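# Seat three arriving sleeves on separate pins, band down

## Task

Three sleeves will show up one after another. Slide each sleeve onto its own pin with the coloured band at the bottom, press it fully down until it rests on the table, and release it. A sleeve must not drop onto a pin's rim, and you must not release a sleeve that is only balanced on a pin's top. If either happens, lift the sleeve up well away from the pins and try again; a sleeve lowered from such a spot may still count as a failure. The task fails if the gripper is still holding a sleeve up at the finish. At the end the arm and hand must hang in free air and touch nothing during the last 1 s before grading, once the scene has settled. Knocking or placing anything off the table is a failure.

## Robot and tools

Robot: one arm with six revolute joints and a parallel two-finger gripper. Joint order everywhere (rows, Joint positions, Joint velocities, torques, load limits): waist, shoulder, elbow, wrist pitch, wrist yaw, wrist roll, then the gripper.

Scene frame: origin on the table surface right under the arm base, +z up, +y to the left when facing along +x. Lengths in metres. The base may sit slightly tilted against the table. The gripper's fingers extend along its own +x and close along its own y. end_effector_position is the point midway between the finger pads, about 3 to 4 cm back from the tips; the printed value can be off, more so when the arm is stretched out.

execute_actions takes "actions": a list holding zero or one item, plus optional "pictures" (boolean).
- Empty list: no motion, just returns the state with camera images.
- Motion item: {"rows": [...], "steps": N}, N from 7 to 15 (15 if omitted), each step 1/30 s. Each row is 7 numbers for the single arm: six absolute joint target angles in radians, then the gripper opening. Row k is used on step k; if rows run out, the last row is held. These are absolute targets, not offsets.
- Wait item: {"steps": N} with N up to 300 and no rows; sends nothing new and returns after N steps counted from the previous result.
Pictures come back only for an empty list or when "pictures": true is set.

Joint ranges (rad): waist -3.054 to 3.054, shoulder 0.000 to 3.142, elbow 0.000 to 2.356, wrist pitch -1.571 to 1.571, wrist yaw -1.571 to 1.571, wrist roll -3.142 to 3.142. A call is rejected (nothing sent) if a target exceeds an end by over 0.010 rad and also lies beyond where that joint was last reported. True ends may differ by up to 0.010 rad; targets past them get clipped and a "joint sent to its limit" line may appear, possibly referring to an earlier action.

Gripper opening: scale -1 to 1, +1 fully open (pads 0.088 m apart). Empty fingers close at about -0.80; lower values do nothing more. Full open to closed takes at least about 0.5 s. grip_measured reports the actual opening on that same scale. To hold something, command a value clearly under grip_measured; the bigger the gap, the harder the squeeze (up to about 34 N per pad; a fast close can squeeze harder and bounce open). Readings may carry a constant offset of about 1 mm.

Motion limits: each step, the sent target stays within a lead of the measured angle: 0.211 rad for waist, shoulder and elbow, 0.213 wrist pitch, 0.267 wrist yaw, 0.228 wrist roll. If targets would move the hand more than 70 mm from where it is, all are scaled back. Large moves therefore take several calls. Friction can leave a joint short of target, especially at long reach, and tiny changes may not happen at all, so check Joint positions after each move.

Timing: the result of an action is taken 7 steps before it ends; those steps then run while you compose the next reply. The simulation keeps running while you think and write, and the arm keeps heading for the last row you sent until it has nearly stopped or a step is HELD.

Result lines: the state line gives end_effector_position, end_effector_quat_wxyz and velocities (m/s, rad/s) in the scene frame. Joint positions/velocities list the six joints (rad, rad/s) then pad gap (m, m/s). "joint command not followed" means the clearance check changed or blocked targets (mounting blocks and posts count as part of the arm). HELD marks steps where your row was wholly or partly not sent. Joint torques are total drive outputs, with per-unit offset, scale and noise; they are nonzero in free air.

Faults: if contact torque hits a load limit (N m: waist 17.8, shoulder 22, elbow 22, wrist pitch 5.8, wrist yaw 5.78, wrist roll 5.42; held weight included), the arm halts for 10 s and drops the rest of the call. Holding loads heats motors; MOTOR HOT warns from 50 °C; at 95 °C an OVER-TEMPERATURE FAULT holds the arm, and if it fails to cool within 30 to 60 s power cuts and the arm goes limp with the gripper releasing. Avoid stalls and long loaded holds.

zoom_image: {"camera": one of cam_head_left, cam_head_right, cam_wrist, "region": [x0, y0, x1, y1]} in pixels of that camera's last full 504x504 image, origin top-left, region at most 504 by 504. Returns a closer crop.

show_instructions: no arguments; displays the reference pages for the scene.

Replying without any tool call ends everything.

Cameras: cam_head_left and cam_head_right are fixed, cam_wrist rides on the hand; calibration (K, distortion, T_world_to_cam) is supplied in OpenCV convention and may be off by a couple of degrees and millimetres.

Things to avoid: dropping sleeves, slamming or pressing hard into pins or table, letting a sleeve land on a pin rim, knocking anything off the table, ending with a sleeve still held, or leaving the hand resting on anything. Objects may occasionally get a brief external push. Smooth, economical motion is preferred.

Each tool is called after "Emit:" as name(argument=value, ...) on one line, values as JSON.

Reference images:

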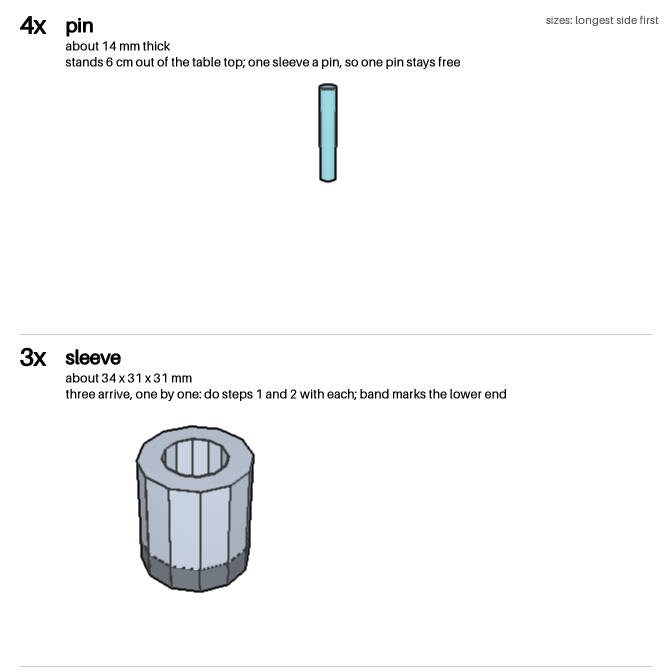

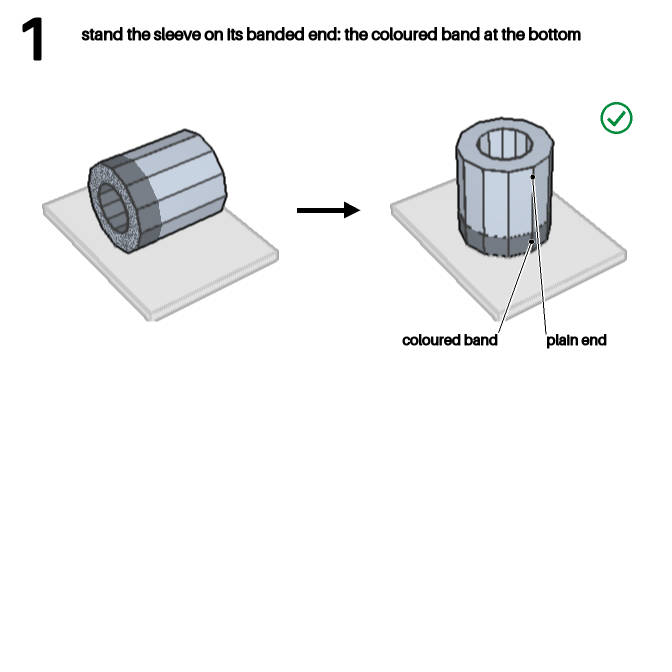

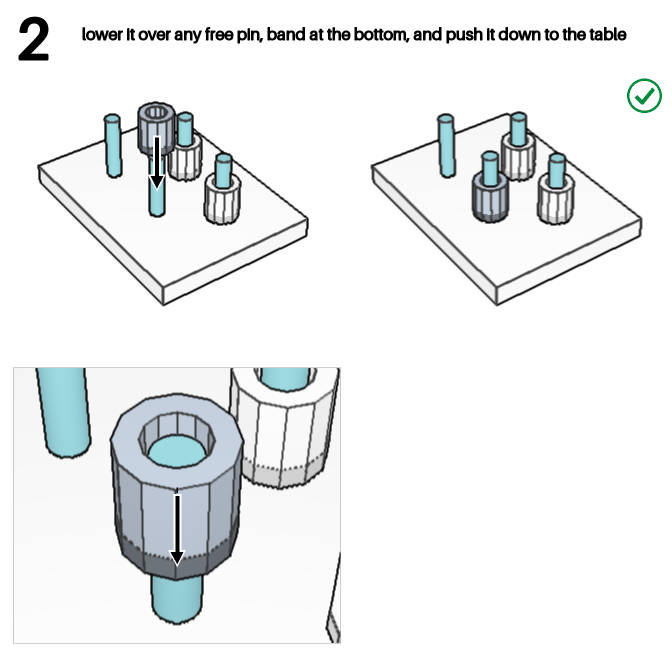

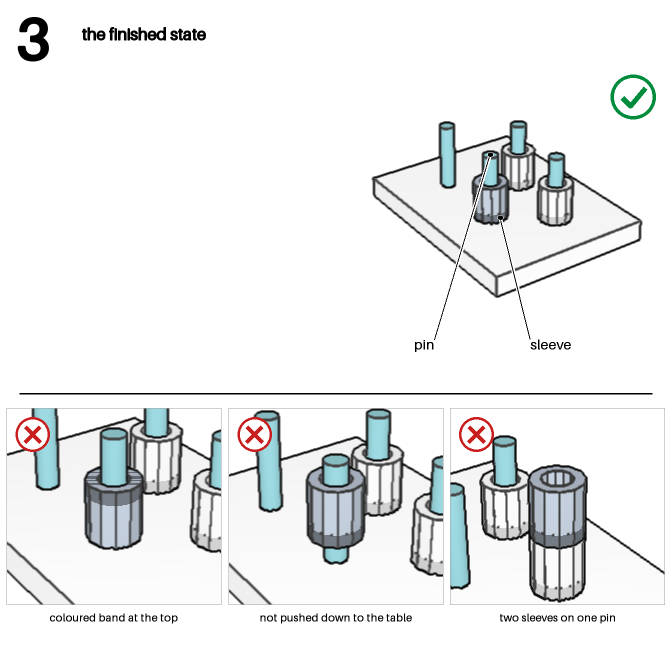

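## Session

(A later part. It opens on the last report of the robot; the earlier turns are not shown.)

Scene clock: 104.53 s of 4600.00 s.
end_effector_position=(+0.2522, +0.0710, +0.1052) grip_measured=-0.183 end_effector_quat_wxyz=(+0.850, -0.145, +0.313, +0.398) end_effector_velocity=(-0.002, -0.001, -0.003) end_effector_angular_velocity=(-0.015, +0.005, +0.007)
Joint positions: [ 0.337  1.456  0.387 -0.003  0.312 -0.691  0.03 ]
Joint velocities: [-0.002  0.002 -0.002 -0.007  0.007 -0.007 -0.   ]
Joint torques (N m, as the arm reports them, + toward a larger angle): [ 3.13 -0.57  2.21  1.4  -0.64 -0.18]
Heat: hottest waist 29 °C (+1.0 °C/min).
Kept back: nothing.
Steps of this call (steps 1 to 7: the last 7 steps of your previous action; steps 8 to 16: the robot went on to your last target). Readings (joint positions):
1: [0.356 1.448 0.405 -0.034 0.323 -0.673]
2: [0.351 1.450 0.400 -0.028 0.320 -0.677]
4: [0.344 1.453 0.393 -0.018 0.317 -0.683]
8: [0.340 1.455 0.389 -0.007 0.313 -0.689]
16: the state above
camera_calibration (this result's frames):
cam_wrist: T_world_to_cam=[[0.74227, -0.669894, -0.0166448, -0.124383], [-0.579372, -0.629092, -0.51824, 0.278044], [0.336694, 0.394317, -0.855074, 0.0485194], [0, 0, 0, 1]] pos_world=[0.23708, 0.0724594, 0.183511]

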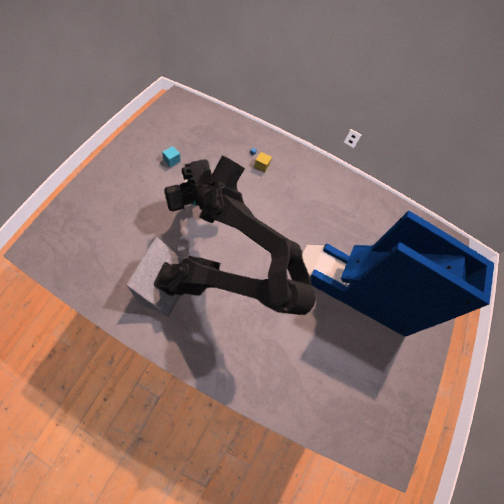

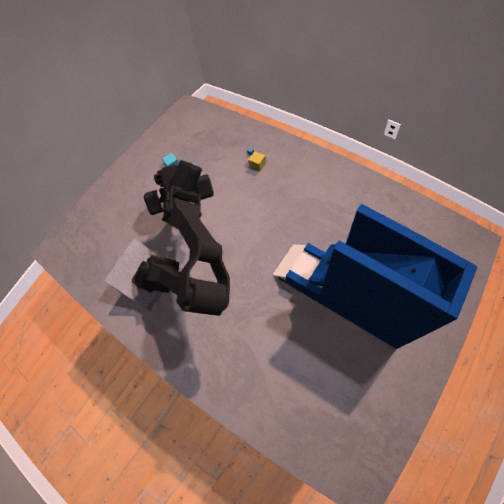

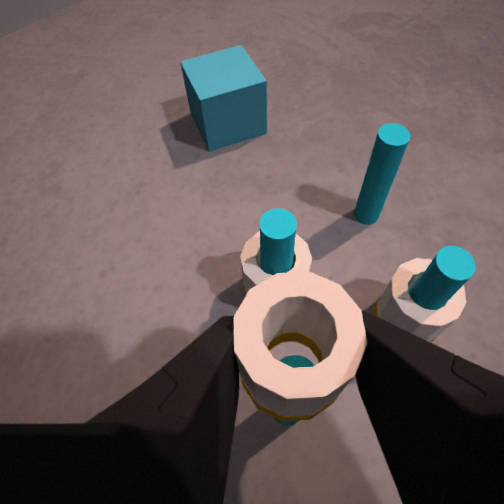

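Emit:
execute_actions(actions=[{"rows":[[0.326,1.465,0.372,0.006,0.306,-0.701,-0.5],[0.320,1.466,0.369,0.012,0.303,-0.707,-0.5],[0.3135,1.4665,0.3665,0.0186,0.300,-0.713,-0.5]],"steps":10}])

Emit:
execute_actions(actions=[{"steps":18}], pictures=true)

Emit:
zoom_image(camera="cam_wrist", region=[250, 310, 340, 390])

Scene clock: 105.80 s of 4600.00 s.
end_effector_position=(+0.2526, +0.0709, +0.1045) grip_measured=-0.183 end_effector_quat_wxyz=(+0.851, -0.145, +0.311, +0.398) end_effector_velocity=(+0.006, -0.008, -0.019) end_effector_angular_velocity=(-0.000, -0.015, +0.001)
Joint positions: [ 0.332  1.457  0.384  0.005  0.308 -0.698  0.03 ]
Joint velocities: [-0.105  0.012 -0.042  0.095 -0.051 -0.11  -0.   ]
Joint torques (N m, as the arm reports them, + toward a larger angle): [ 2.92 -0.76  2.19  1.41 -0.6  -0.15]
Heat: hottest waist 28 °C (+0.0 °C/min).
Steps of this call (steps 1 to 15: the robot went on to your last target; steps 16 to 35: nothing new was sent; steps 36 to 38: the first 3 steps of this action). Readings (joint positions):
36: [0.336 1.456 0.386 -0.001 0.311 -0.693]
37: [0.335 1.456 0.386 0.001 0.310 -0.695]
38: the state above

Scene clock: 106.40 s of 4600.00 s.
end_effector_position=(+0.2527, +0.0705, +0.1027) grip_measured=-0.183 end_effector_quat_wxyz=(+0.851, -0.146, +0.310, +0.399) end_effector_velocity=(-0.002, +0.000, -0.001) end_effector_angular_velocity=(+0.013, +0.019, -0.007)
Joint positions: [ 0.323  1.457  0.379  0.014  0.302 -0.709  0.03 ]
Joint velocities: [-0.002 -0.002 -0.002 -0.007 -0.007  0.022 -0.   ]
Joint torques (N m, as the arm reports them, + toward a larger angle): [ 2.69 -0.71  2.24  1.5  -0.58 -0.2 ]
Heat: hottest waist 28 °C (+0.0 °C/min).
Kept back: nothing.
Steps of this call (steps 1 to 7: the last 7 steps of your previous action; steps 8 to 18: the robot went on to your last target). Readings (joint positions):
1: [0.329 1.457 0.383 0.007 0.307 -0.701]
2: [0.325 1.457 0.382 0.009 0.306 -0.702]
4: [0.324 1.457 0.381 0.012 0.303 -0.705]
8: [0.323 1.457 0.379 0.013 0.302 -0.707]
18: the state above
camera_calibration (this result's frames):
cam_wrist: T_world_to_cam=[[0.744206, -0.6678, -0.0141549, -0.126137], [-0.574903, -0.629603, -0.522577, 0.276116], [0.340065, 0.397043, -0.852474, 0.0451817], [0, 0, 0, 1]] pos_world=[0.237247, 0.0716701, 0.181023]

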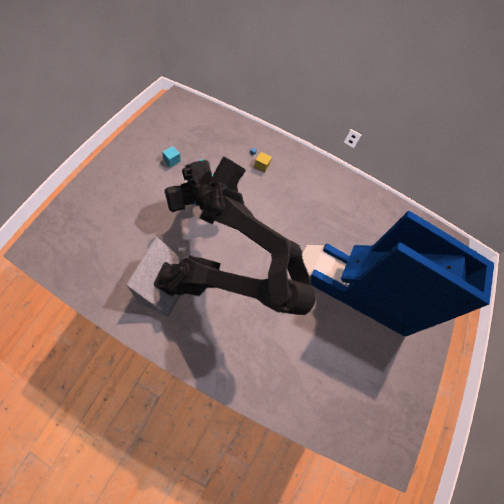

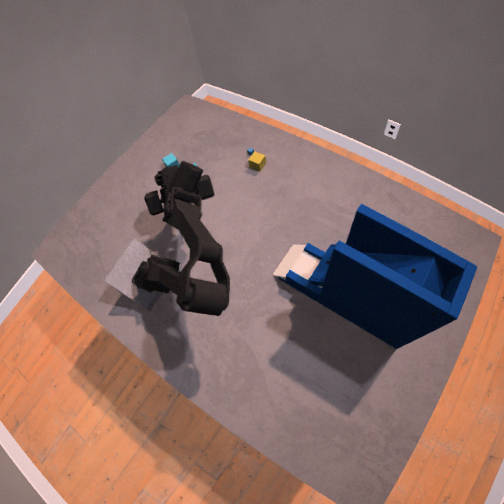

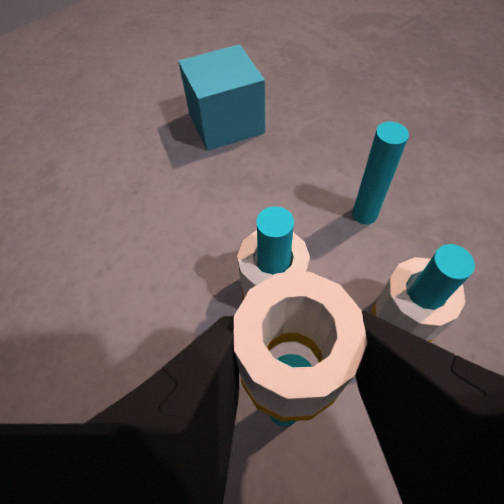

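Region (250, 310, 340, 390) of cam_wrist's 504x504 image, scaled by 5.600, with more detail than that image has.

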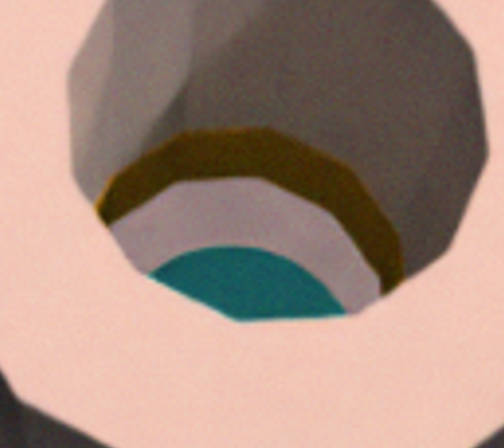

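Emit:
execute_actions(actions=[{"rows":[[0.333,1.45,0.385,0.01,0.306,-0.70,-0.5],[0.333,1.445,0.391,0.004,0.309,-0.697,-0.5],[0.333,1.439,0.391,-0.004,0.312,-0.694,-0.5],[0.333,1.432,0.391,-0.012,0.312,-0.694,-0.5]],"steps":10}])

Emit:
execute_actions(actions=[{"steps":18}], pictures=true)

Emit:
zoom_image(camera="cam_wrist", region=[250, 310, 340, 390])

Scene clock: 107.23 s of 4600.00 s.
end_effector_position=(+0.2529, +0.0704, +0.1030) grip_measured=-0.183 end_effector_quat_wxyz=(+0.851, -0.146, +0.310, +0.398) end_effector_velocity=(-0.013, +0.000, +0.000) end_effector_angular_velocity=(-0.002, +0.042, +0.015)
Joint positions: [ 0.324  1.457  0.379  0.015  0.303 -0.708  0.03 ]
Joint velocities: [ 0.027 -0.032 -0.002 -0.081  0.007  0.051 -0.   ]
Joint torques (N m, as the arm reports them, + toward a larger angle): [ 3.44 -2.29  4.26  1.07 -0.41  0.13]
Heat: hottest waist 28 °C (+0.0 °C/min).
Steps of this call (steps 1 to 15: the robot went on to your last target; steps 16 to 22: nothing new was sent; steps 23 to 25: the first 3 steps of this action). Readings (joint positions):
23: [0.322 1.457 0.379 0.015 0.301 -0.709]
24: [0.323 1.457 0.379 0.015 0.302 -0.709]
25: the state above

Scene clock: 107.83 s of 4600.00 s.
end_effector_position=(+0.2516, +0.0684, +0.1055) grip_measured=-0.183 end_effector_quat_wxyz=(+0.851, -0.145, +0.311, +0.397) end_effector_velocity=(+0.001, -0.002, +0.000) end_effector_angular_velocity=(-0.009, -0.004, -0.003)
Joint positions: [ 0.331  1.439  0.382 -0.009  0.309 -0.697  0.03 ]
Joint velocities: [-0.002 -0.007  0.002 -0.007  0.007 -0.007 -0.   ]
Joint torques (N m, as the arm reports them, + toward a larger angle): [ 3.63 -2.16  4.68  1.12 -0.38  0.11]
Heat: hottest waist 28 °C (+0.0 °C/min).
Kept back: nothing.
Steps of this call (steps 1 to 7: the last 7 steps of your previous action; steps 8 to 18: the robot went on to your last target). Readings (joint positions):
1: [0.325 1.454 0.379 0.010 0.304 -0.706]
2: [0.327 1.451 0.379 0.004 0.305 -0.704]
4: [0.328 1.446 0.379 -0.001 0.307 -0.701]
8: [0.330 1.441 0.381 -0.006 0.308 -0.699]
18: the state above
camera_calibration (this result's frames):
cam_wrist: T_world_to_cam=[[0.740819, -0.671535, -0.0150755, -0.125425], [-0.579028, -0.62707, -0.521066, 0.276328], [0.340461, 0.394745, -0.853383, 0.0488225], [0, 0, 0, 1]] pos_world=[0.236297, 0.0697773, 0.183759]

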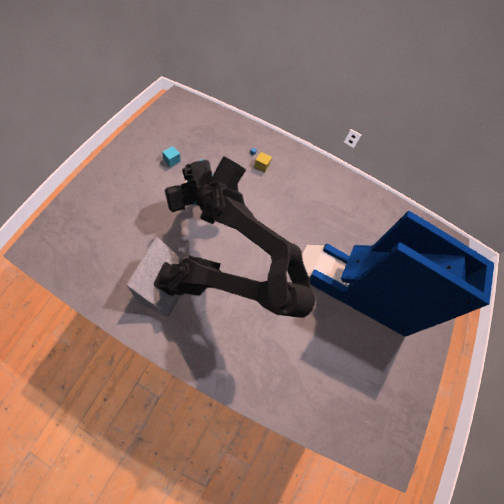

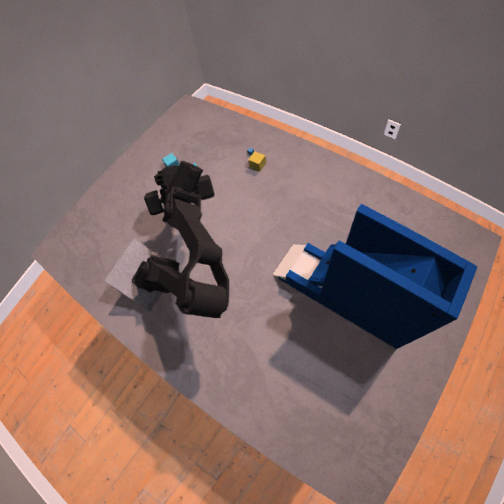

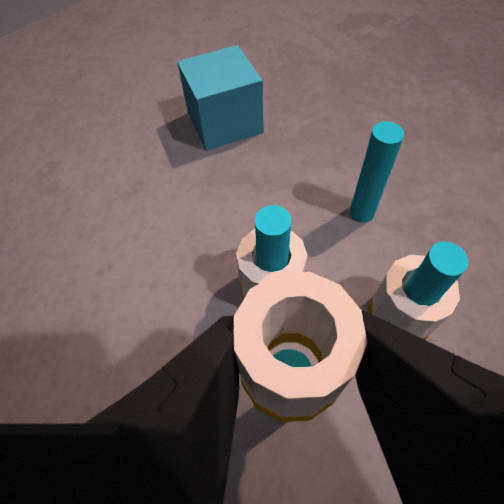

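Region (250, 310, 340, 390) of cam_wrist's 504x504 image, scaled by 5.600, with more detail than that image has.

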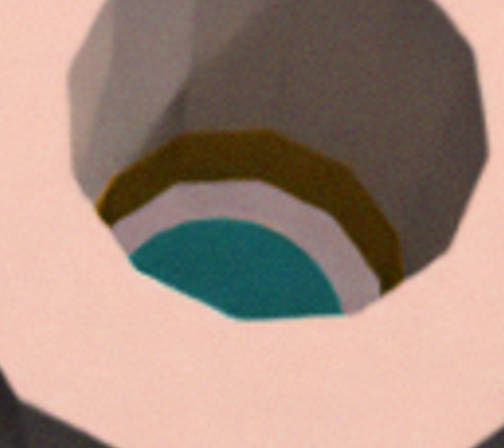

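Emit:
execute_actions(actions=[{"rows":[[0.3256,1.4506,0.3721,-0.0063,0.3057,-0.7021,-0.5],[0.3256,1.4506,0.3721,-0.0063,0.3057,-0.7021,-0.5],[0.3256,1.4506,0.3721,-0.0063,0.3057,-0.7021,-0.5],[0.3213,1.4531,0.369,0.0005,0.3036,-0.706,-0.5],[0.317,1.4556,0.3659,0.0073,0.3015,-0.71,-0.5],[0.3127,1.4582,0.3628,0.0142,0.2994,-0.7139,-0.5],[0.3085,1.4608,0.3597,0.021,0.2973,-0.7178,-0.5],[0.3042,1.4634,0.3566,0.0279,0.2952,-0.7217,-0.5],[0.2999,1.466,0.3535,0.0348,0.2931,-0.7256,-0.5],[0.2956,1.4687,0.3504,0.0417,0.2911,-0.7296,-0.5],[0.2913,1.4714,0.3473,0.0485,0.289,-0.7335,-0.5],[0.287,1.4741,0.3443,0.0554,0.2869,-0.7374,-0.5],[0.2828,1.4768,0.3412,0.0623,0.2848,-0.7413,-0.5],[0.2785,1.4795,0.3381,0.0691,0.2827,-0.7453,-0.5],[0.2742,1.4822,0.3351,0.076,0.2806,-0.7492,-0.5]],"steps":15}])

Emit:
execute_actions(actions=[{"steps":14}], pictures=true)

Scene clock: 109.17 s of 4600.00 s.
end_effector_position=(+0.2533, +0.0685, +0.1041) grip_measured=-0.183 end_effector_quat_wxyz=(+0.853, -0.144, +0.309, +0.396) end_effector_velocity=(+0.003, -0.001, -0.029) end_effector_angular_velocity=(-0.001, +0.005, -0.003)
Joint positions: [ 0.322  1.446  0.379  0.008  0.304 -0.707  0.03 ]
Joint velocities: [-0.11   0.061 -0.066  0.154 -0.051 -0.095 -0.   ]
Joint torques (N m, as the arm reports them, + toward a larger angle): [ 3.09 -0.62  2.12  1.36 -0.62 -0.11]
Heat: hottest waist 28 °C (-1.0 °C/min).
Steps of this call (steps 1 to 15: the robot went on to your last target; steps 16 to 32: nothing new was sent; steps 33 to 40: the first 8 steps of this action). Readings (joint positions):
33: [0.331 1.438 0.382 -0.009 0.310 -0.697]
34: [0.331 1.438 0.382 -0.009 0.310 -0.697]
36: [0.331 1.439 0.382 -0.009 0.309 -0.697]
40: the state above

Scene clock: 109.63 s of 4600.00 s.
end_effector_position=(+0.2534, +0.0704, +0.1003) grip_measured=-0.183 end_effector_quat_wxyz=(+0.855, -0.141, +0.296, +0.401) end_effector_velocity=(-0.002, +0.003, -0.004) end_effector_angular_velocity=(-0.003, -0.013, +0.029)
Joint positions: [ 0.298  1.452  0.353  0.067  0.271 -0.741  0.03 ]
Joint velocities: [-0.012  0.012 -0.012  0.022 -0.022 -0.037 -0.   ]
Joint torques (N m, as the arm reports them, + toward a larger angle): [ 1.53  1.19  1.78  1.62 -0.13 -0.24]
Heat: hottest waist 28 °C (-1.0 °C/min).
Kept back: nothing.
Steps of this call (steps 1 to 7: the last 7 steps of your previous action; steps 8 to 14: the robot went on to your last target). Readings (joint positions):
1: [0.318 1.448 0.377 0.014 0.302 -0.710]
2: [0.315 1.450 0.374 0.020 0.298 -0.713]
4: [0.312 1.451 0.369 0.028 0.292 -0.721]
8: [0.304 1.451 0.358 0.051 0.279 -0.733]
14: the state above
camera_calibration (this result's frames):
cam_wrist: T_world_to_cam=[[0.744942, -0.667024, -0.0118665, -0.127186], [-0.562765, -0.618753, -0.548124, 0.273959], [0.358269, 0.414999, -0.836313, 0.0354159], [0, 0, 0, 1]] pos_world=[0.236232, 0.0699791, 0.178273]

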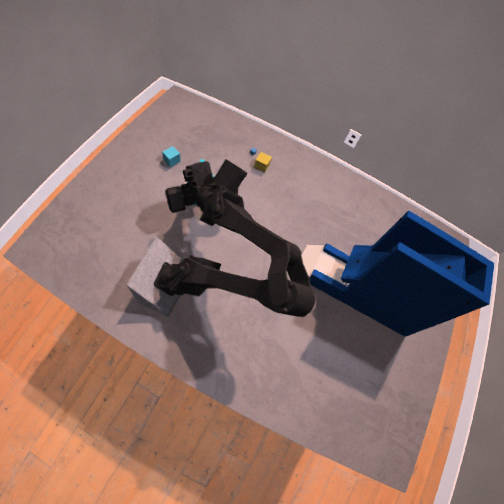

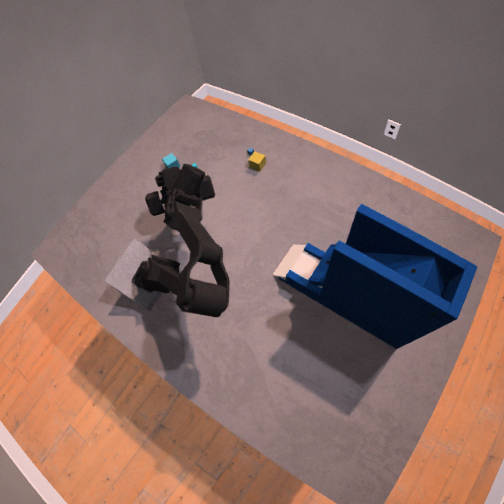

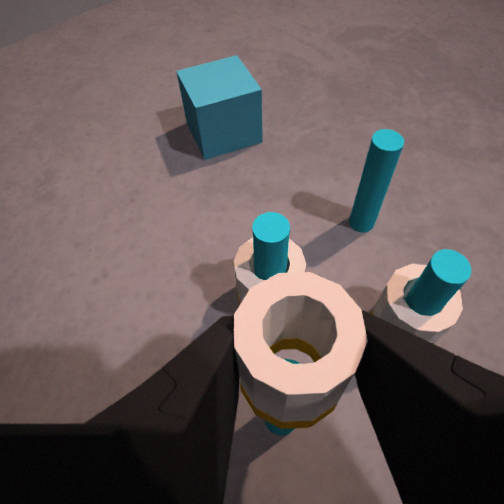

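Emit:
execute_actions(actions=[{"rows":[[0.31,1.44,0.365,0.05,0.285,-0.73,-0.5],[0.33,1.432,0.38,0.025,0.30,-0.715,-0.5],[0.345,1.425,0.395,-0.005,0.31,-0.70,-0.5],[0.352,1.42,0.405,-0.03,0.318,-0.685,-0.5],[0.352,1.42,0.405,-0.043,0.322,-0.676,-0.5]],"steps":12}])

Emit:
execute_actions(actions=[{"rows":[[0.343,1.44,0.385,-0.035,0.314,-0.686,-0.5],[0.339,1.442,0.382,-0.028,0.312,-0.69,-0.5],[0.335,1.4445,0.379,-0.022,0.3105,-0.693,-0.5],[0.331,1.447,0.376,-0.015,0.3085,-0.697,-0.5]],"steps":10}])

Emit:
execute_actions(actions=[{"steps":18}], pictures=true)

Emit:
zoom_image(camera="cam_wrist", region=[220, 260, 380, 440])

Scene clock: 110.30 s of 4600.00 s.
end_effector_position=(+0.2517, +0.0696, +0.1030) grip_measured=-0.183 end_effector_quat_wxyz=(+0.852, -0.147, +0.306, +0.398) end_effector_velocity=(-0.010, -0.007, +0.042) end_effector_angular_velocity=(-0.052, +0.146, -0.017)
Joint positions: [ 0.322  1.446  0.37   0.019  0.3   -0.715  0.03 ]
Joint velocities: [ 0.193 -0.1    0.193 -0.476  0.154  0.286 -0.001]
Joint torques (N m, as the arm reports them, + toward a larger angle): [ 3.6  -2.73  4.62  1.04 -0.46  0.16]
Heat: hottest waist 28 °C (-1.0 °C/min).
Steps of this call (steps 1 to 15: the robot went on to your last target; steps 16 to 20: the first 5 steps of this action). Readings (joint positions):
16: [0.298 1.453 0.352 0.072 0.270 -0.742]
17: [0.301 1.452 0.353 0.070 0.275 -0.741]
19: [0.315 1.449 0.365 0.034 0.294 -0.725]
20: the state above

Scene clock: 110.63 s of 4600.00 s.
end_effector_position=(+0.2519, +0.0682, +0.1103) grip_measured=-0.183 end_effector_quat_wxyz=(+0.852, -0.145, +0.310, +0.396) end_effector_velocity=(-0.000, +0.001, -0.007) end_effector_angular_velocity=(+0.014, +0.030, -0.002)
Joint positions: [ 0.346  1.429  0.394 -0.032  0.317 -0.684  0.03 ]
Joint velocities: [-0.027  0.017 -0.002  0.007 -0.022  0.007 -0.   ]
Joint torques (N m, as the arm reports them, + toward a larger angle): [ 3.08 -0.76  2.8   1.43 -0.54 -0.13]
Heat: hottest waist 28 °C (-1.0 °C/min).
Steps of this call (steps 1 to 7: the last 7 steps of your previous action; steps 8 to 10: the first 3 steps of this action). Readings (joint positions):
8: [0.347 1.428 0.394 -0.032 0.317 -0.684]
9: [0.347 1.428 0.394 -0.032 0.317 -0.684]
10: the state above

Scene clock: 111.23 s of 4600.00 s.
end_effector_position=(+0.2520, +0.0687, +0.1069) grip_measured=-0.183 end_effector_quat_wxyz=(+0.851, -0.145, +0.311, +0.397) end_effector_velocity=(-0.003, +0.002, +0.000) end_effector_angular_velocity=(+0.011, +0.001, +0.021)
Joint positions: [ 0.336  1.439  0.388 -0.017  0.311 -0.693  0.03 ]
Joint velocities: [-0.002 -0.002 -0.002 -0.007 -0.022 -0.007 -0.   ]
Joint torques (N m, as the arm reports them, + toward a larger angle): [ 3.03 -0.76  2.3   1.43 -0.59 -0.17]
Heat: hottest waist 28 °C (-1.0 °C/min).
Kept back: nothing.
Steps of this call (steps 1 to 7: the last 7 steps of your previous action; steps 8 to 18: the robot went on to your last target). Readings (joint positions):
1: [0.345 1.430 0.394 -0.030 0.316 -0.685]
2: [0.343 1.432 0.393 -0.027 0.315 -0.686]
4: [0.340 1.435 0.392 -0.022 0.313 -0.689]
8: [0.337 1.438 0.390 -0.019 0.312 -0.692]
18: the state above
camera_calibration (this result's frames):
cam_wrist: T_world_to_cam=[[0.741533, -0.670736, -0.0155548, -0.125689], [-0.578647, -0.627647, -0.520795, 0.277443], [0.339553, 0.395187, -0.85354, 0.0500428], [0, 0, 0, 1]] pos_world=[0.236752, 0.0700557, 0.185249]

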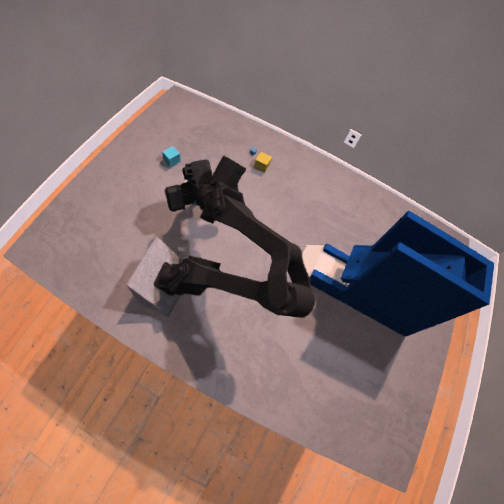

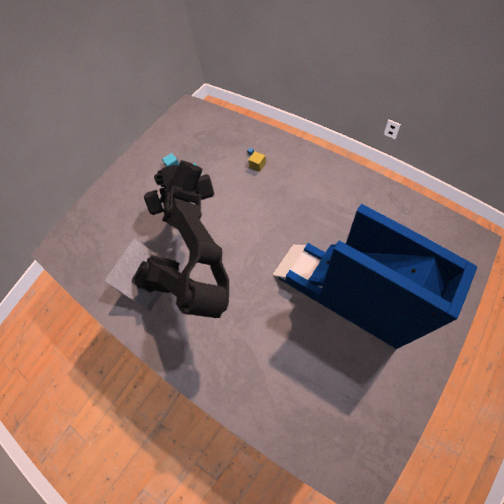

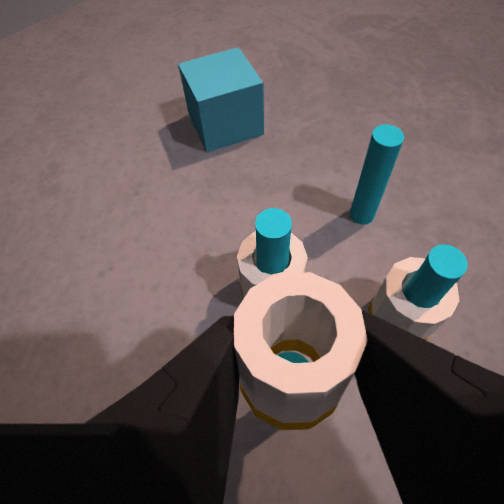

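Region (220, 260, 380, 440) of cam_wrist's 504x504 image, scaled by 2.800, with more detail than that image has.

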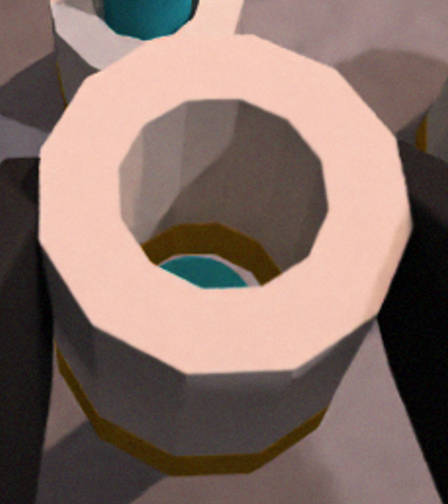

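Emit:
execute_actions(actions=[{"rows":[[0.331,1.425,0.37,-0.005,0.30,-0.70,-0.5],[0.325,1.415,0.36,0.01,0.288,-0.709,-0.5],[0.318,1.406,0.35,0.026,0.275,-0.718,-0.5],[0.311,1.398,0.339,0.042,0.262,-0.727,-0.5],[0.3045,1.392,0.329,0.056,0.249,-0.7365,-0.5],[0.3045,1.392,0.329,0.056,0.249,-0.7365,-0.5],[0.3045,1.392,0.329,0.056,0.249,-0.7365,-0.5],[0.3045,1.392,0.329,0.056,0.249,-0.7365,-0.5],[0.3045,1.392,0.329,0.056,0.249,-0.7365,-0.5],[0.3045,1.392,0.329,0.056,0.249,-0.7365,-0.5],[0.3045,1.409,0.327,0.058,0.249,-0.7365,-0.5],[0.30,1.412,0.324,0.064,0.247,-0.74,-0.5],[0.296,1.414,0.322,0.069,0.245,-0.743,-0.5],[0.2925,1.4165,0.32,0.074,0.243,-0.7465,-0.5],[0.2894,1.4185,0.3183,0.0785,0.241,-0.7495,-0.5]],"steps":15}])

Emit:
execute_actions(actions=[{"steps":24}], pictures=true)

Emit:
zoom_image(camera="cam_wrist", region=[250, 310, 340, 390])

Scene clock: 113.63 s of 4600.00 s.
end_effector_position=(+0.2514, +0.0685, +0.1085) grip_measured=-0.183 end_effector_quat_wxyz=(+0.859, -0.134, +0.289, +0.401) end_effector_velocity=(-0.004, -0.002, +0.003) end_effector_angular_velocity=(+0.094, -0.108, +0.015)
Joint positions: [ 0.316  1.409  0.352  0.036  0.266 -0.723  0.03 ]
Joint velocities: [-0.061 -0.09  -0.105  0.139 -0.125 -0.11   0.   ]
Joint torques (N m, as the arm reports them, + toward a larger angle): [ 2.92 -1.94  2.46  1.42 -0.65 -0.13]
Heat: hottest waist 28 °C (-1.0 °C/min).
Steps of this call (steps 1 to 15: the robot went on to your last target; steps 16 to 64: nothing new was sent; steps 65 to 72: the first 8 steps of this action). Readings (joint positions):
65: [0.335 1.439 0.387 -0.015 0.310 -0.694]
66: [0.335 1.438 0.385 -0.011 0.306 -0.696]
68: [0.330 1.430 0.374 0.005 0.292 -0.704]
72: the state above

Scene clock: 114.43 s of 4600.00 s.
end_effector_position=(+0.2509, +0.0687, +0.1046) grip_measured=-0.183 end_effector_quat_wxyz=(+0.861, -0.131, +0.282, +0.402) end_effector_velocity=(-0.004, +0.001, -0.002) end_effector_angular_velocity=(-0.018, -0.014, +0.033)
Joint positions: [ 0.294  1.411  0.33   0.076  0.243 -0.746  0.03 ]
Joint velocities: [-0.002 -0.002 -0.007 -0.007 -0.007 -0.037 -0.   ]
Joint torques (N m, as the arm reports them, + toward a larger angle): [ 2.83 -0.62  2.17  1.39 -0.65 -0.13]
Heat: hottest waist 28 °C (-1.0 °C/min).
Kept back: nothing.
Steps of this call (steps 1 to 7: the last 7 steps of your previous action; steps 8 to 24: the robot went on to your last target). Readings (joint positions):
1: [0.314 1.406 0.349 0.040 0.263 -0.725]
2: [0.313 1.404 0.347 0.043 0.260 -0.727]
4: [0.311 1.403 0.344 0.050 0.256 -0.730]
8: [0.301 1.405 0.336 0.065 0.249 -0.739]
24: the state above
camera_calibration (this result's frames):
cam_wrist: T_world_to_cam=[[0.743051, -0.668982, -0.0183953, -0.125058], [-0.553725, -0.599131, -0.578299, 0.27332], [0.375851, 0.439892, -0.815617, 0.0322634], [0, 0, 0, 1]] pos_world=[0.232143, 0.0659001, 0.182075]

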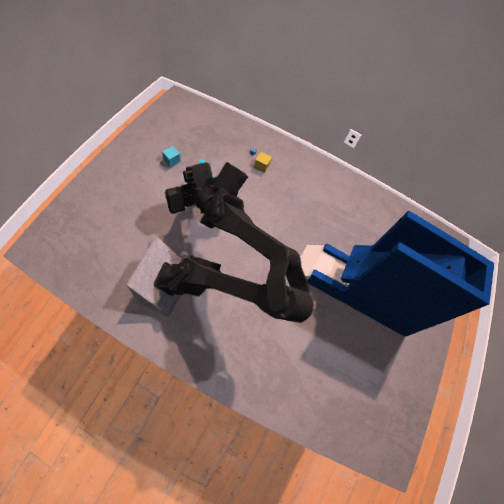

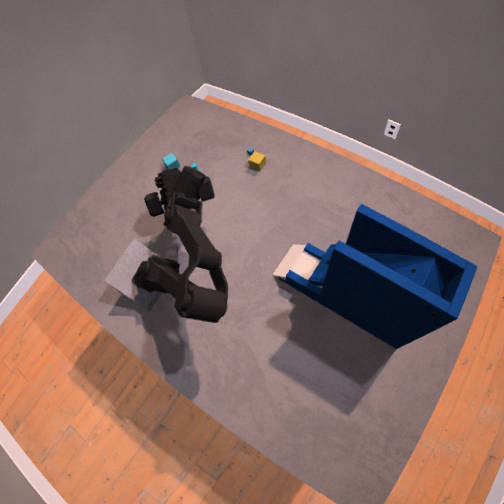

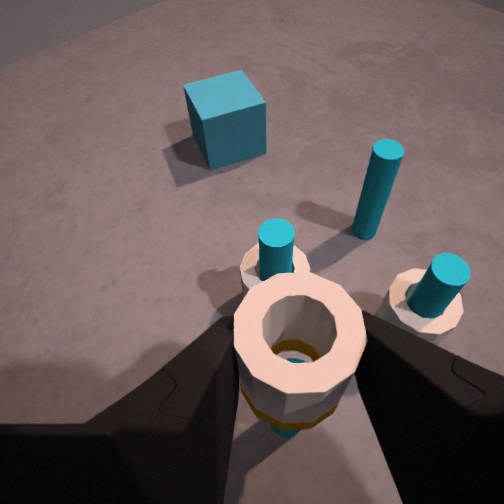

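Region (250, 310, 340, 390) of cam_wrist's 504x504 image, scaled by 5.600, with more detail than that image has.

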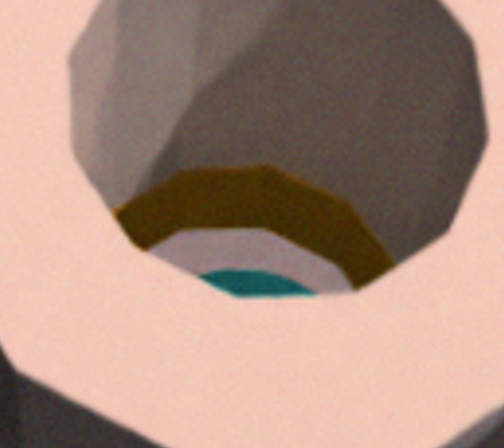

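Emit:
execute_actions(actions=[{"rows":[[0.2875,1.4198,0.318,0.0814,0.24,-0.7511,-0.5],[0.2856,1.4211,0.3172,0.0843,0.239,-0.7528,-0.5],[0.2837,1.4225,0.316,0.0872,0.2379,-0.7544,-0.5],[0.2819,1.4238,0.3148,0.0901,0.2369,-0.756,-0.5],[0.28,1.4251,0.3136,0.093,0.2359,-0.7577,-0.5],[0.2781,1.4264,0.3124,0.0959,0.2349,-0.7593,-0.5],[0.2762,1.4277,0.3112,0.0988,0.2339,-0.7609,-0.5],[0.2743,1.4291,0.31,0.1017,0.2328,-0.7625,-0.5],[0.2724,1.4304,0.3088,0.1046,0.2318,-0.7642,-0.5],[0.2705,1.4317,0.3076,0.1075,0.2308,-0.7658,-0.5],[0.2687,1.433,0.3064,0.1104,0.2298,-0.7674,-0.5],[0.2668,1.4343,0.3052,0.1133,0.2288,-0.7691,-0.5]],"steps":12}])

Emit:
execute_actions(actions=[{"steps":18}], pictures=true)

Emit:
zoom_image(camera="cam_wrist", region=[250, 310, 340, 390])

Scene clock: 115.37 s of 4600.00 s.
end_effector_position=(+0.2515, +0.0686, +0.1039) grip_measured=-0.183 end_effector_quat_wxyz=(+0.862, -0.131, +0.281, +0.402) end_effector_velocity=(-0.001, -0.001, -0.013) end_effector_angular_velocity=(-0.013, +0.001, +0.013)
Joint positions: [ 0.29   1.413  0.328  0.084  0.241 -0.75   0.03 ]
Joint velocities: [-0.046  0.027 -0.027  0.051 -0.022 -0.051 -0.   ]
Joint torques (N m, as the arm reports them, + toward a larger angle): [ 2.93 -0.66  2.03  1.48 -0.65 -0.1 ]
Heat: hottest waist 28 °C (-2.0 °C/min).
Steps of this call (steps 1 to 15: the robot went on to your last target; steps 16 to 23: nothing new was sent; steps 24 to 28: the first 5 steps of this action). Readings (joint positions):
24: [0.294 1.411 0.330 0.077 0.243 -0.746]
25: [0.293 1.411 0.329 0.078 0.242 -0.747]
27: [0.291 1.412 0.329 0.081 0.241 -0.749]
28: the state above

Scene clock: 115.97 s of 4600.00 s.
end_effector_position=(+0.2515, +0.0686, +0.0990) grip_measured=-0.183 end_effector_quat_wxyz=(+0.861, -0.131, +0.281, +0.402) end_effector_velocity=(+0.000, -0.000, -0.001) end_effector_angular_velocity=(+0.010, +0.007, -0.007)
Joint positions: [ 0.272  1.426  0.317  0.111  0.231 -0.765  0.03 ]
Joint velocities: [-0.007  0.002 -0.002  0.007 -0.007  0.007 -0.   ]
Joint torques (N m, as the arm reports them, + toward a larger angle): [ 2.93 -0.65  2.24  1.38 -0.61 -0.14]
Heat: hottest waist 28 °C (-2.0 °C/min).
Kept back: nothing.
Steps of this call (steps 1 to 7: the last 7 steps of your previous action; steps 8 to 18: the robot went on to your last target). Readings (joint positions):
1: [0.288 1.414 0.328 0.086 0.240 -0.751]
2: [0.287 1.415 0.326 0.088 0.239 -0.752]
4: [0.283 1.418 0.324 0.093 0.238 -0.755]
8: [0.276 1.423 0.320 0.103 0.234 -0.761]
18: the state above
camera_calibration (this result's frames):
cam_wrist: T_world_to_cam=[[0.742393, -0.66973, -0.0177157, -0.125602], [-0.553695, -0.598453, -0.57903, 0.270399], [0.377192, 0.439677, -0.815114, 0.0271445], [0, 0, 0, 1]] pos_world=[0.232726, 0.0657669, 0.17647]

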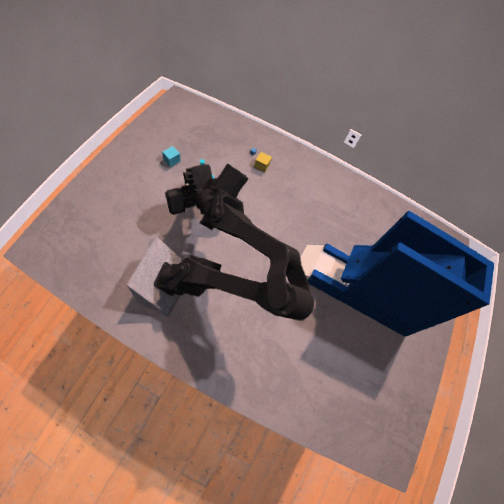

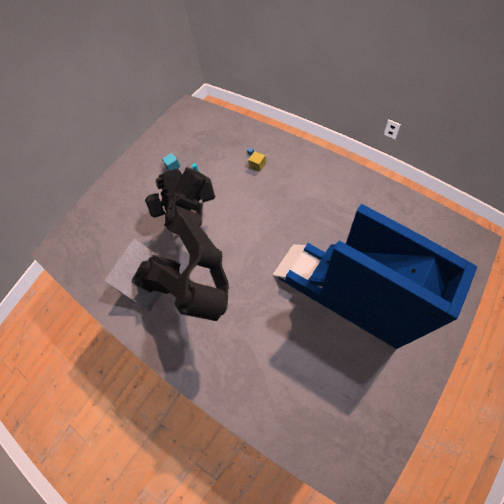

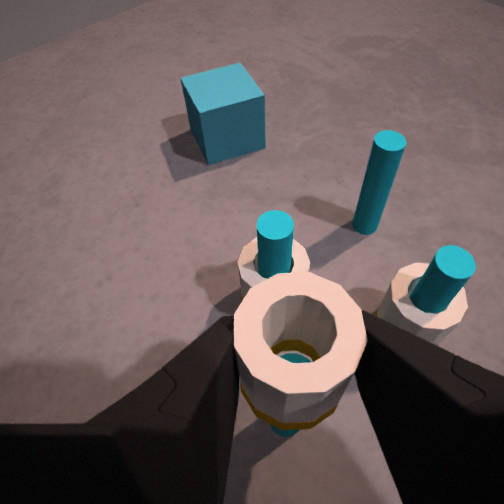

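Region (250, 310, 340, 390) of cam_wrist's 504x504 image, scaled by 5.600, with more detail than that image has.

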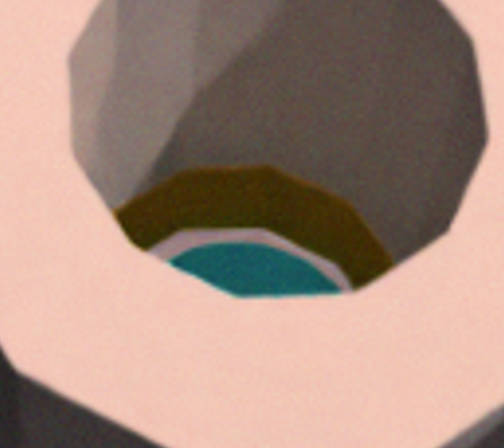

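Emit:
execute_actions(actions=[{"rows":[[0.2608,1.4386,0.3012,0.1227,0.2255,-0.7743,-0.5],[0.2547,1.4429,0.2972,0.132,0.2222,-0.7795,-0.5],[0.2487,1.4472,0.2933,0.1414,0.2189,-0.7847,-0.5],[0.2426,1.4516,0.2894,0.1508,0.2156,-0.7899,-0.5],[0.2366,1.456,0.2855,0.1602,0.2123,-0.7951,-0.5],[0.2268,1.4638,0.2799,0.1755,0.2069,-0.8035,-0.5],[0.217,1.4719,0.2744,0.1908,0.2015,-0.8118,-0.5],[0.2072,1.4802,0.269,0.2062,0.196,-0.8202,-0.5],[0.1974,1.4886,0.2637,0.2216,0.1906,-0.8286,-0.5],[0.1876,1.4973,0.2585,0.237,0.1852,-0.837,-0.5],[0.1777,1.5065,0.2535,0.2528,0.1797,-0.8454,-0.5],[0.1678,1.516,0.2487,0.2686,0.1742,-0.8538,-0.5],[0.1578,1.5258,0.244,0.2845,0.1688,-0.8621,-0.5],[0.1479,1.5359,0.2394,0.3005,0.1633,-0.8705,-0.5],[0.1379,1.5462,0.2349,0.3165,0.1578,-0.8789,-0.5]],"steps":15}])

Emit:
execute_actions(actions=[{"rows":[[0.1272,1.5574,0.2306,0.3335,0.1518,-0.8878,-0.5],[0.1166,1.569,0.2264,0.3506,0.1458,-0.8968,-0.5],[0.1059,1.5808,0.2224,0.3678,0.1397,-0.9057,-0.5],[0.0952,1.593,0.2185,0.385,0.1337,-0.9147,-0.5],[0.0845,1.6055,0.2148,0.4022,0.1276,-0.9236,-0.5],[0.0755,1.6162,0.2118,0.4168,0.1225,-0.9311,-0.5],[0.0665,1.6271,0.209,0.4315,0.1175,-0.9385,-0.5],[0.0575,1.6383,0.2062,0.4463,0.1124,-0.946,-0.5],[0.0505,1.6471,0.2041,0.4578,0.1085,-0.9518,-0.5],[0.0445,1.6548,0.2024,0.4677,0.1051,-0.9568,-0.5],[0.0395,1.6613,0.201,0.476,0.1023,-0.9609,-0.5],[0.0355,1.6665,0.1999,0.4826,0.1,-0.9642,-0.5],[0.0325,1.6704,0.1991,0.4875,0.0983,-0.9667,-0.5],[0.0305,1.673,0.1986,0.4908,0.0972,-0.9684,-0.5]],"steps":15}])

Emit:
execute_actions(actions=[{"steps":16}], pictures=true)

Scene clock: 117.53 s of 4600.00 s.
end_effector_position=(+0.2517, +0.0688, +0.0907) grip_measured=-0.184 end_effector_quat_wxyz=(+0.862, -0.131, +0.280, +0.402) end_effector_velocity=(-0.002, -0.001, -0.062) end_effector_angular_velocity=(-0.013, -0.002, +0.014)
Joint positions: [ 0.24   1.45   0.296  0.163  0.212 -0.794  0.03 ]
Joint velocities: [-0.232  0.173 -0.139  0.344 -0.125 -0.212 -0.   ]
Joint torques (N m, as the arm reports them, + toward a larger angle): [ 2.98 -0.74  1.97  1.44 -0.65 -0.16]
Heat: hottest waist 28 °C (-2.0 °C/min).
Steps of this call (steps 1 to 15: the robot went on to your last target; steps 16 to 39: nothing new was sent; steps 40 to 47: the first 8 steps of this action). Readings (joint positions):
40: [0.271 1.427 0.316 0.113 0.230 -0.767]
41: [0.269 1.428 0.315 0.117 0.229 -0.768]
43: [0.263 1.433 0.311 0.128 0.225 -0.775]
47: the state above

Scene clock: 118.03 s of 4600.00 s.
end_effector_position=(+0.2507, +0.0689, +0.0541) grip_measured=-0.184 end_effector_quat_wxyz=(+0.861, -0.131, +0.282, +0.403) end_effector_velocity=(-0.006, +0.001, -0.072) end_effector_angular_velocity=(-0.006, +0.000, +0.022)
Joint positions: [ 0.097  1.59   0.228  0.388  0.134 -0.913  0.03 ]
Joint velocities: [-0.291  0.33  -0.115  0.462 -0.168 -0.256  0.   ]
Joint torques (N m, as the arm reports them, + toward a larger angle): [ 3.13 -1.21  1.05  1.35 -0.67 -0.14]
Heat: hottest waist 28 °C (-2.0 °C/min).
Steps of this call (steps 1 to 7: the last 7 steps of your previous action; steps 8 to 15: the first 8 steps of this action). Readings (joint positions):
8: [0.167 1.515 0.257 0.276 0.173 -0.855]
9: [0.157 1.524 0.253 0.291 0.168 -0.863]
11: [0.137 1.545 0.244 0.324 0.156 -0.880]
15: the state above

Scene clock: 118.57 s of 4600.00 s.
end_effector_position=(+0.2502, +0.0690, +0.0403) grip_measured=-0.184 end_effector_quat_wxyz=(+0.861, -0.131, +0.280, +0.403) end_effector_velocity=(-0.002, +0.000, -0.002) end_effector_angular_velocity=(-0.014, -0.018, +0.022)
Joint positions: [ 0.038  1.66   0.207  0.487  0.098 -0.964  0.03 ]
Joint velocities: [-0.007  0.002 -0.007  0.007 -0.007 -0.037 -0.   ]
Joint torques (N m, as the arm reports them, + toward a larger angle): [ 3.05 -0.98  0.48  1.23 -0.66 -0.15]
Heat: hottest waist 27 °C (-3.0 °C/min).
Kept back: nothing.
Steps of this call (steps 1 to 7: the last 7 steps of your previous action; steps 8 to 16: the robot went on to your last target). Readings (joint positions):
1: [0.087 1.601 0.225 0.403 0.129 -0.921]
2: [0.079 1.611 0.221 0.417 0.125 -0.928]
4: [0.064 1.629 0.216 0.441 0.116 -0.940]
8: [0.045 1.652 0.210 0.471 0.106 -0.956]
16: the state above
camera_calibration (this result's frames):
cam_wrist: T_world_to_cam=[[0.744159, -0.667761, -0.0179714, -0.125899], [-0.551505, -0.598978, -0.580575, 0.235497], [0.376921, 0.441952, -0.814008, -0.0204615], [0, 0, 0, 1]] pos_world=[0.231279, 0.0660298, 0.117805]

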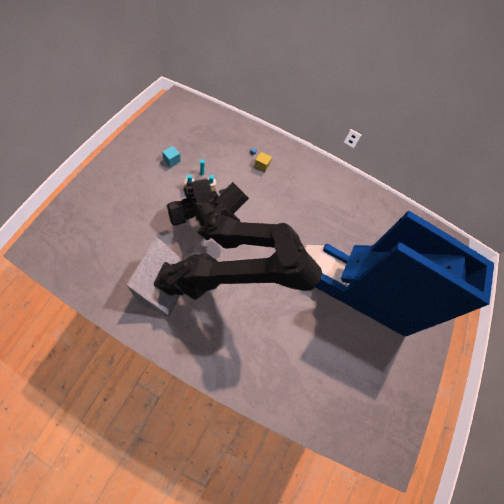

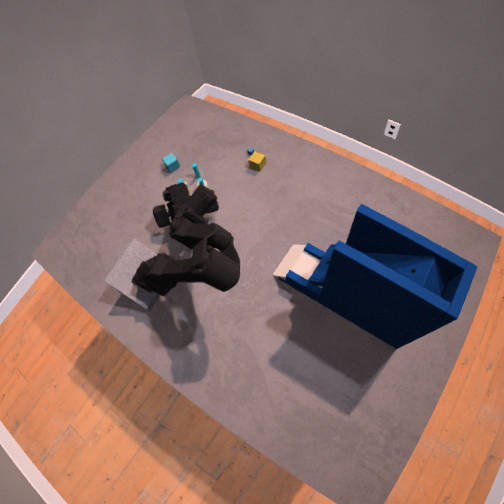

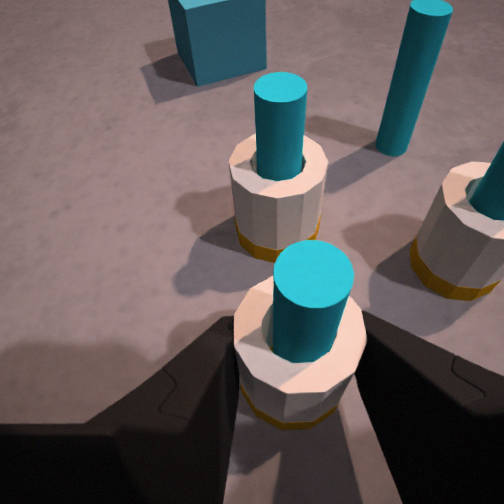

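Emit:
execute_actions(actions=[{"rows":[[0.0265,1.678,0.1975,0.497,0.095,-0.9717,-0.5],[0.024,1.681,0.197,0.501,0.0935,-0.974,-0.5]],"steps":15}])

Scene clock: 118.97 s of 4600.00 s.
end_effector_position=(+0.2503, +0.0691, +0.0399) grip_measured=-0.184 end_effector_quat_wxyz=(+0.862, -0.131, +0.278, +0.403) end_effector_velocity=(-0.005, +0.003, -0.002) end_effector_angular_velocity=(-0.004, -0.012, +0.039)
Joint positions: [ 0.033  1.665  0.204  0.499  0.092 -0.969  0.03 ]
Joint velocities: [-0.007  0.002 -0.007 -0.007 -0.022 -0.037 -0.   ]
Joint torques (N m, as the arm reports them, + toward a larger angle): [ 2.76 -0.54  0.78  1.19 -0.51 -0.17]
Heat: hottest waist 27 °C (-3.0 °C/min).
Steps of this call (steps 1 to 4: the robot went on to your last target; steps 5 to 12: the first 8 steps of this action). Readings (joint positions):
5: [0.037 1.662 0.206 0.490 0.097 -0.965]
6: [0.036 1.663 0.206 0.492 0.096 -0.966]
8: [0.034 1.664 0.205 0.495 0.093 -0.968]
12: the state above


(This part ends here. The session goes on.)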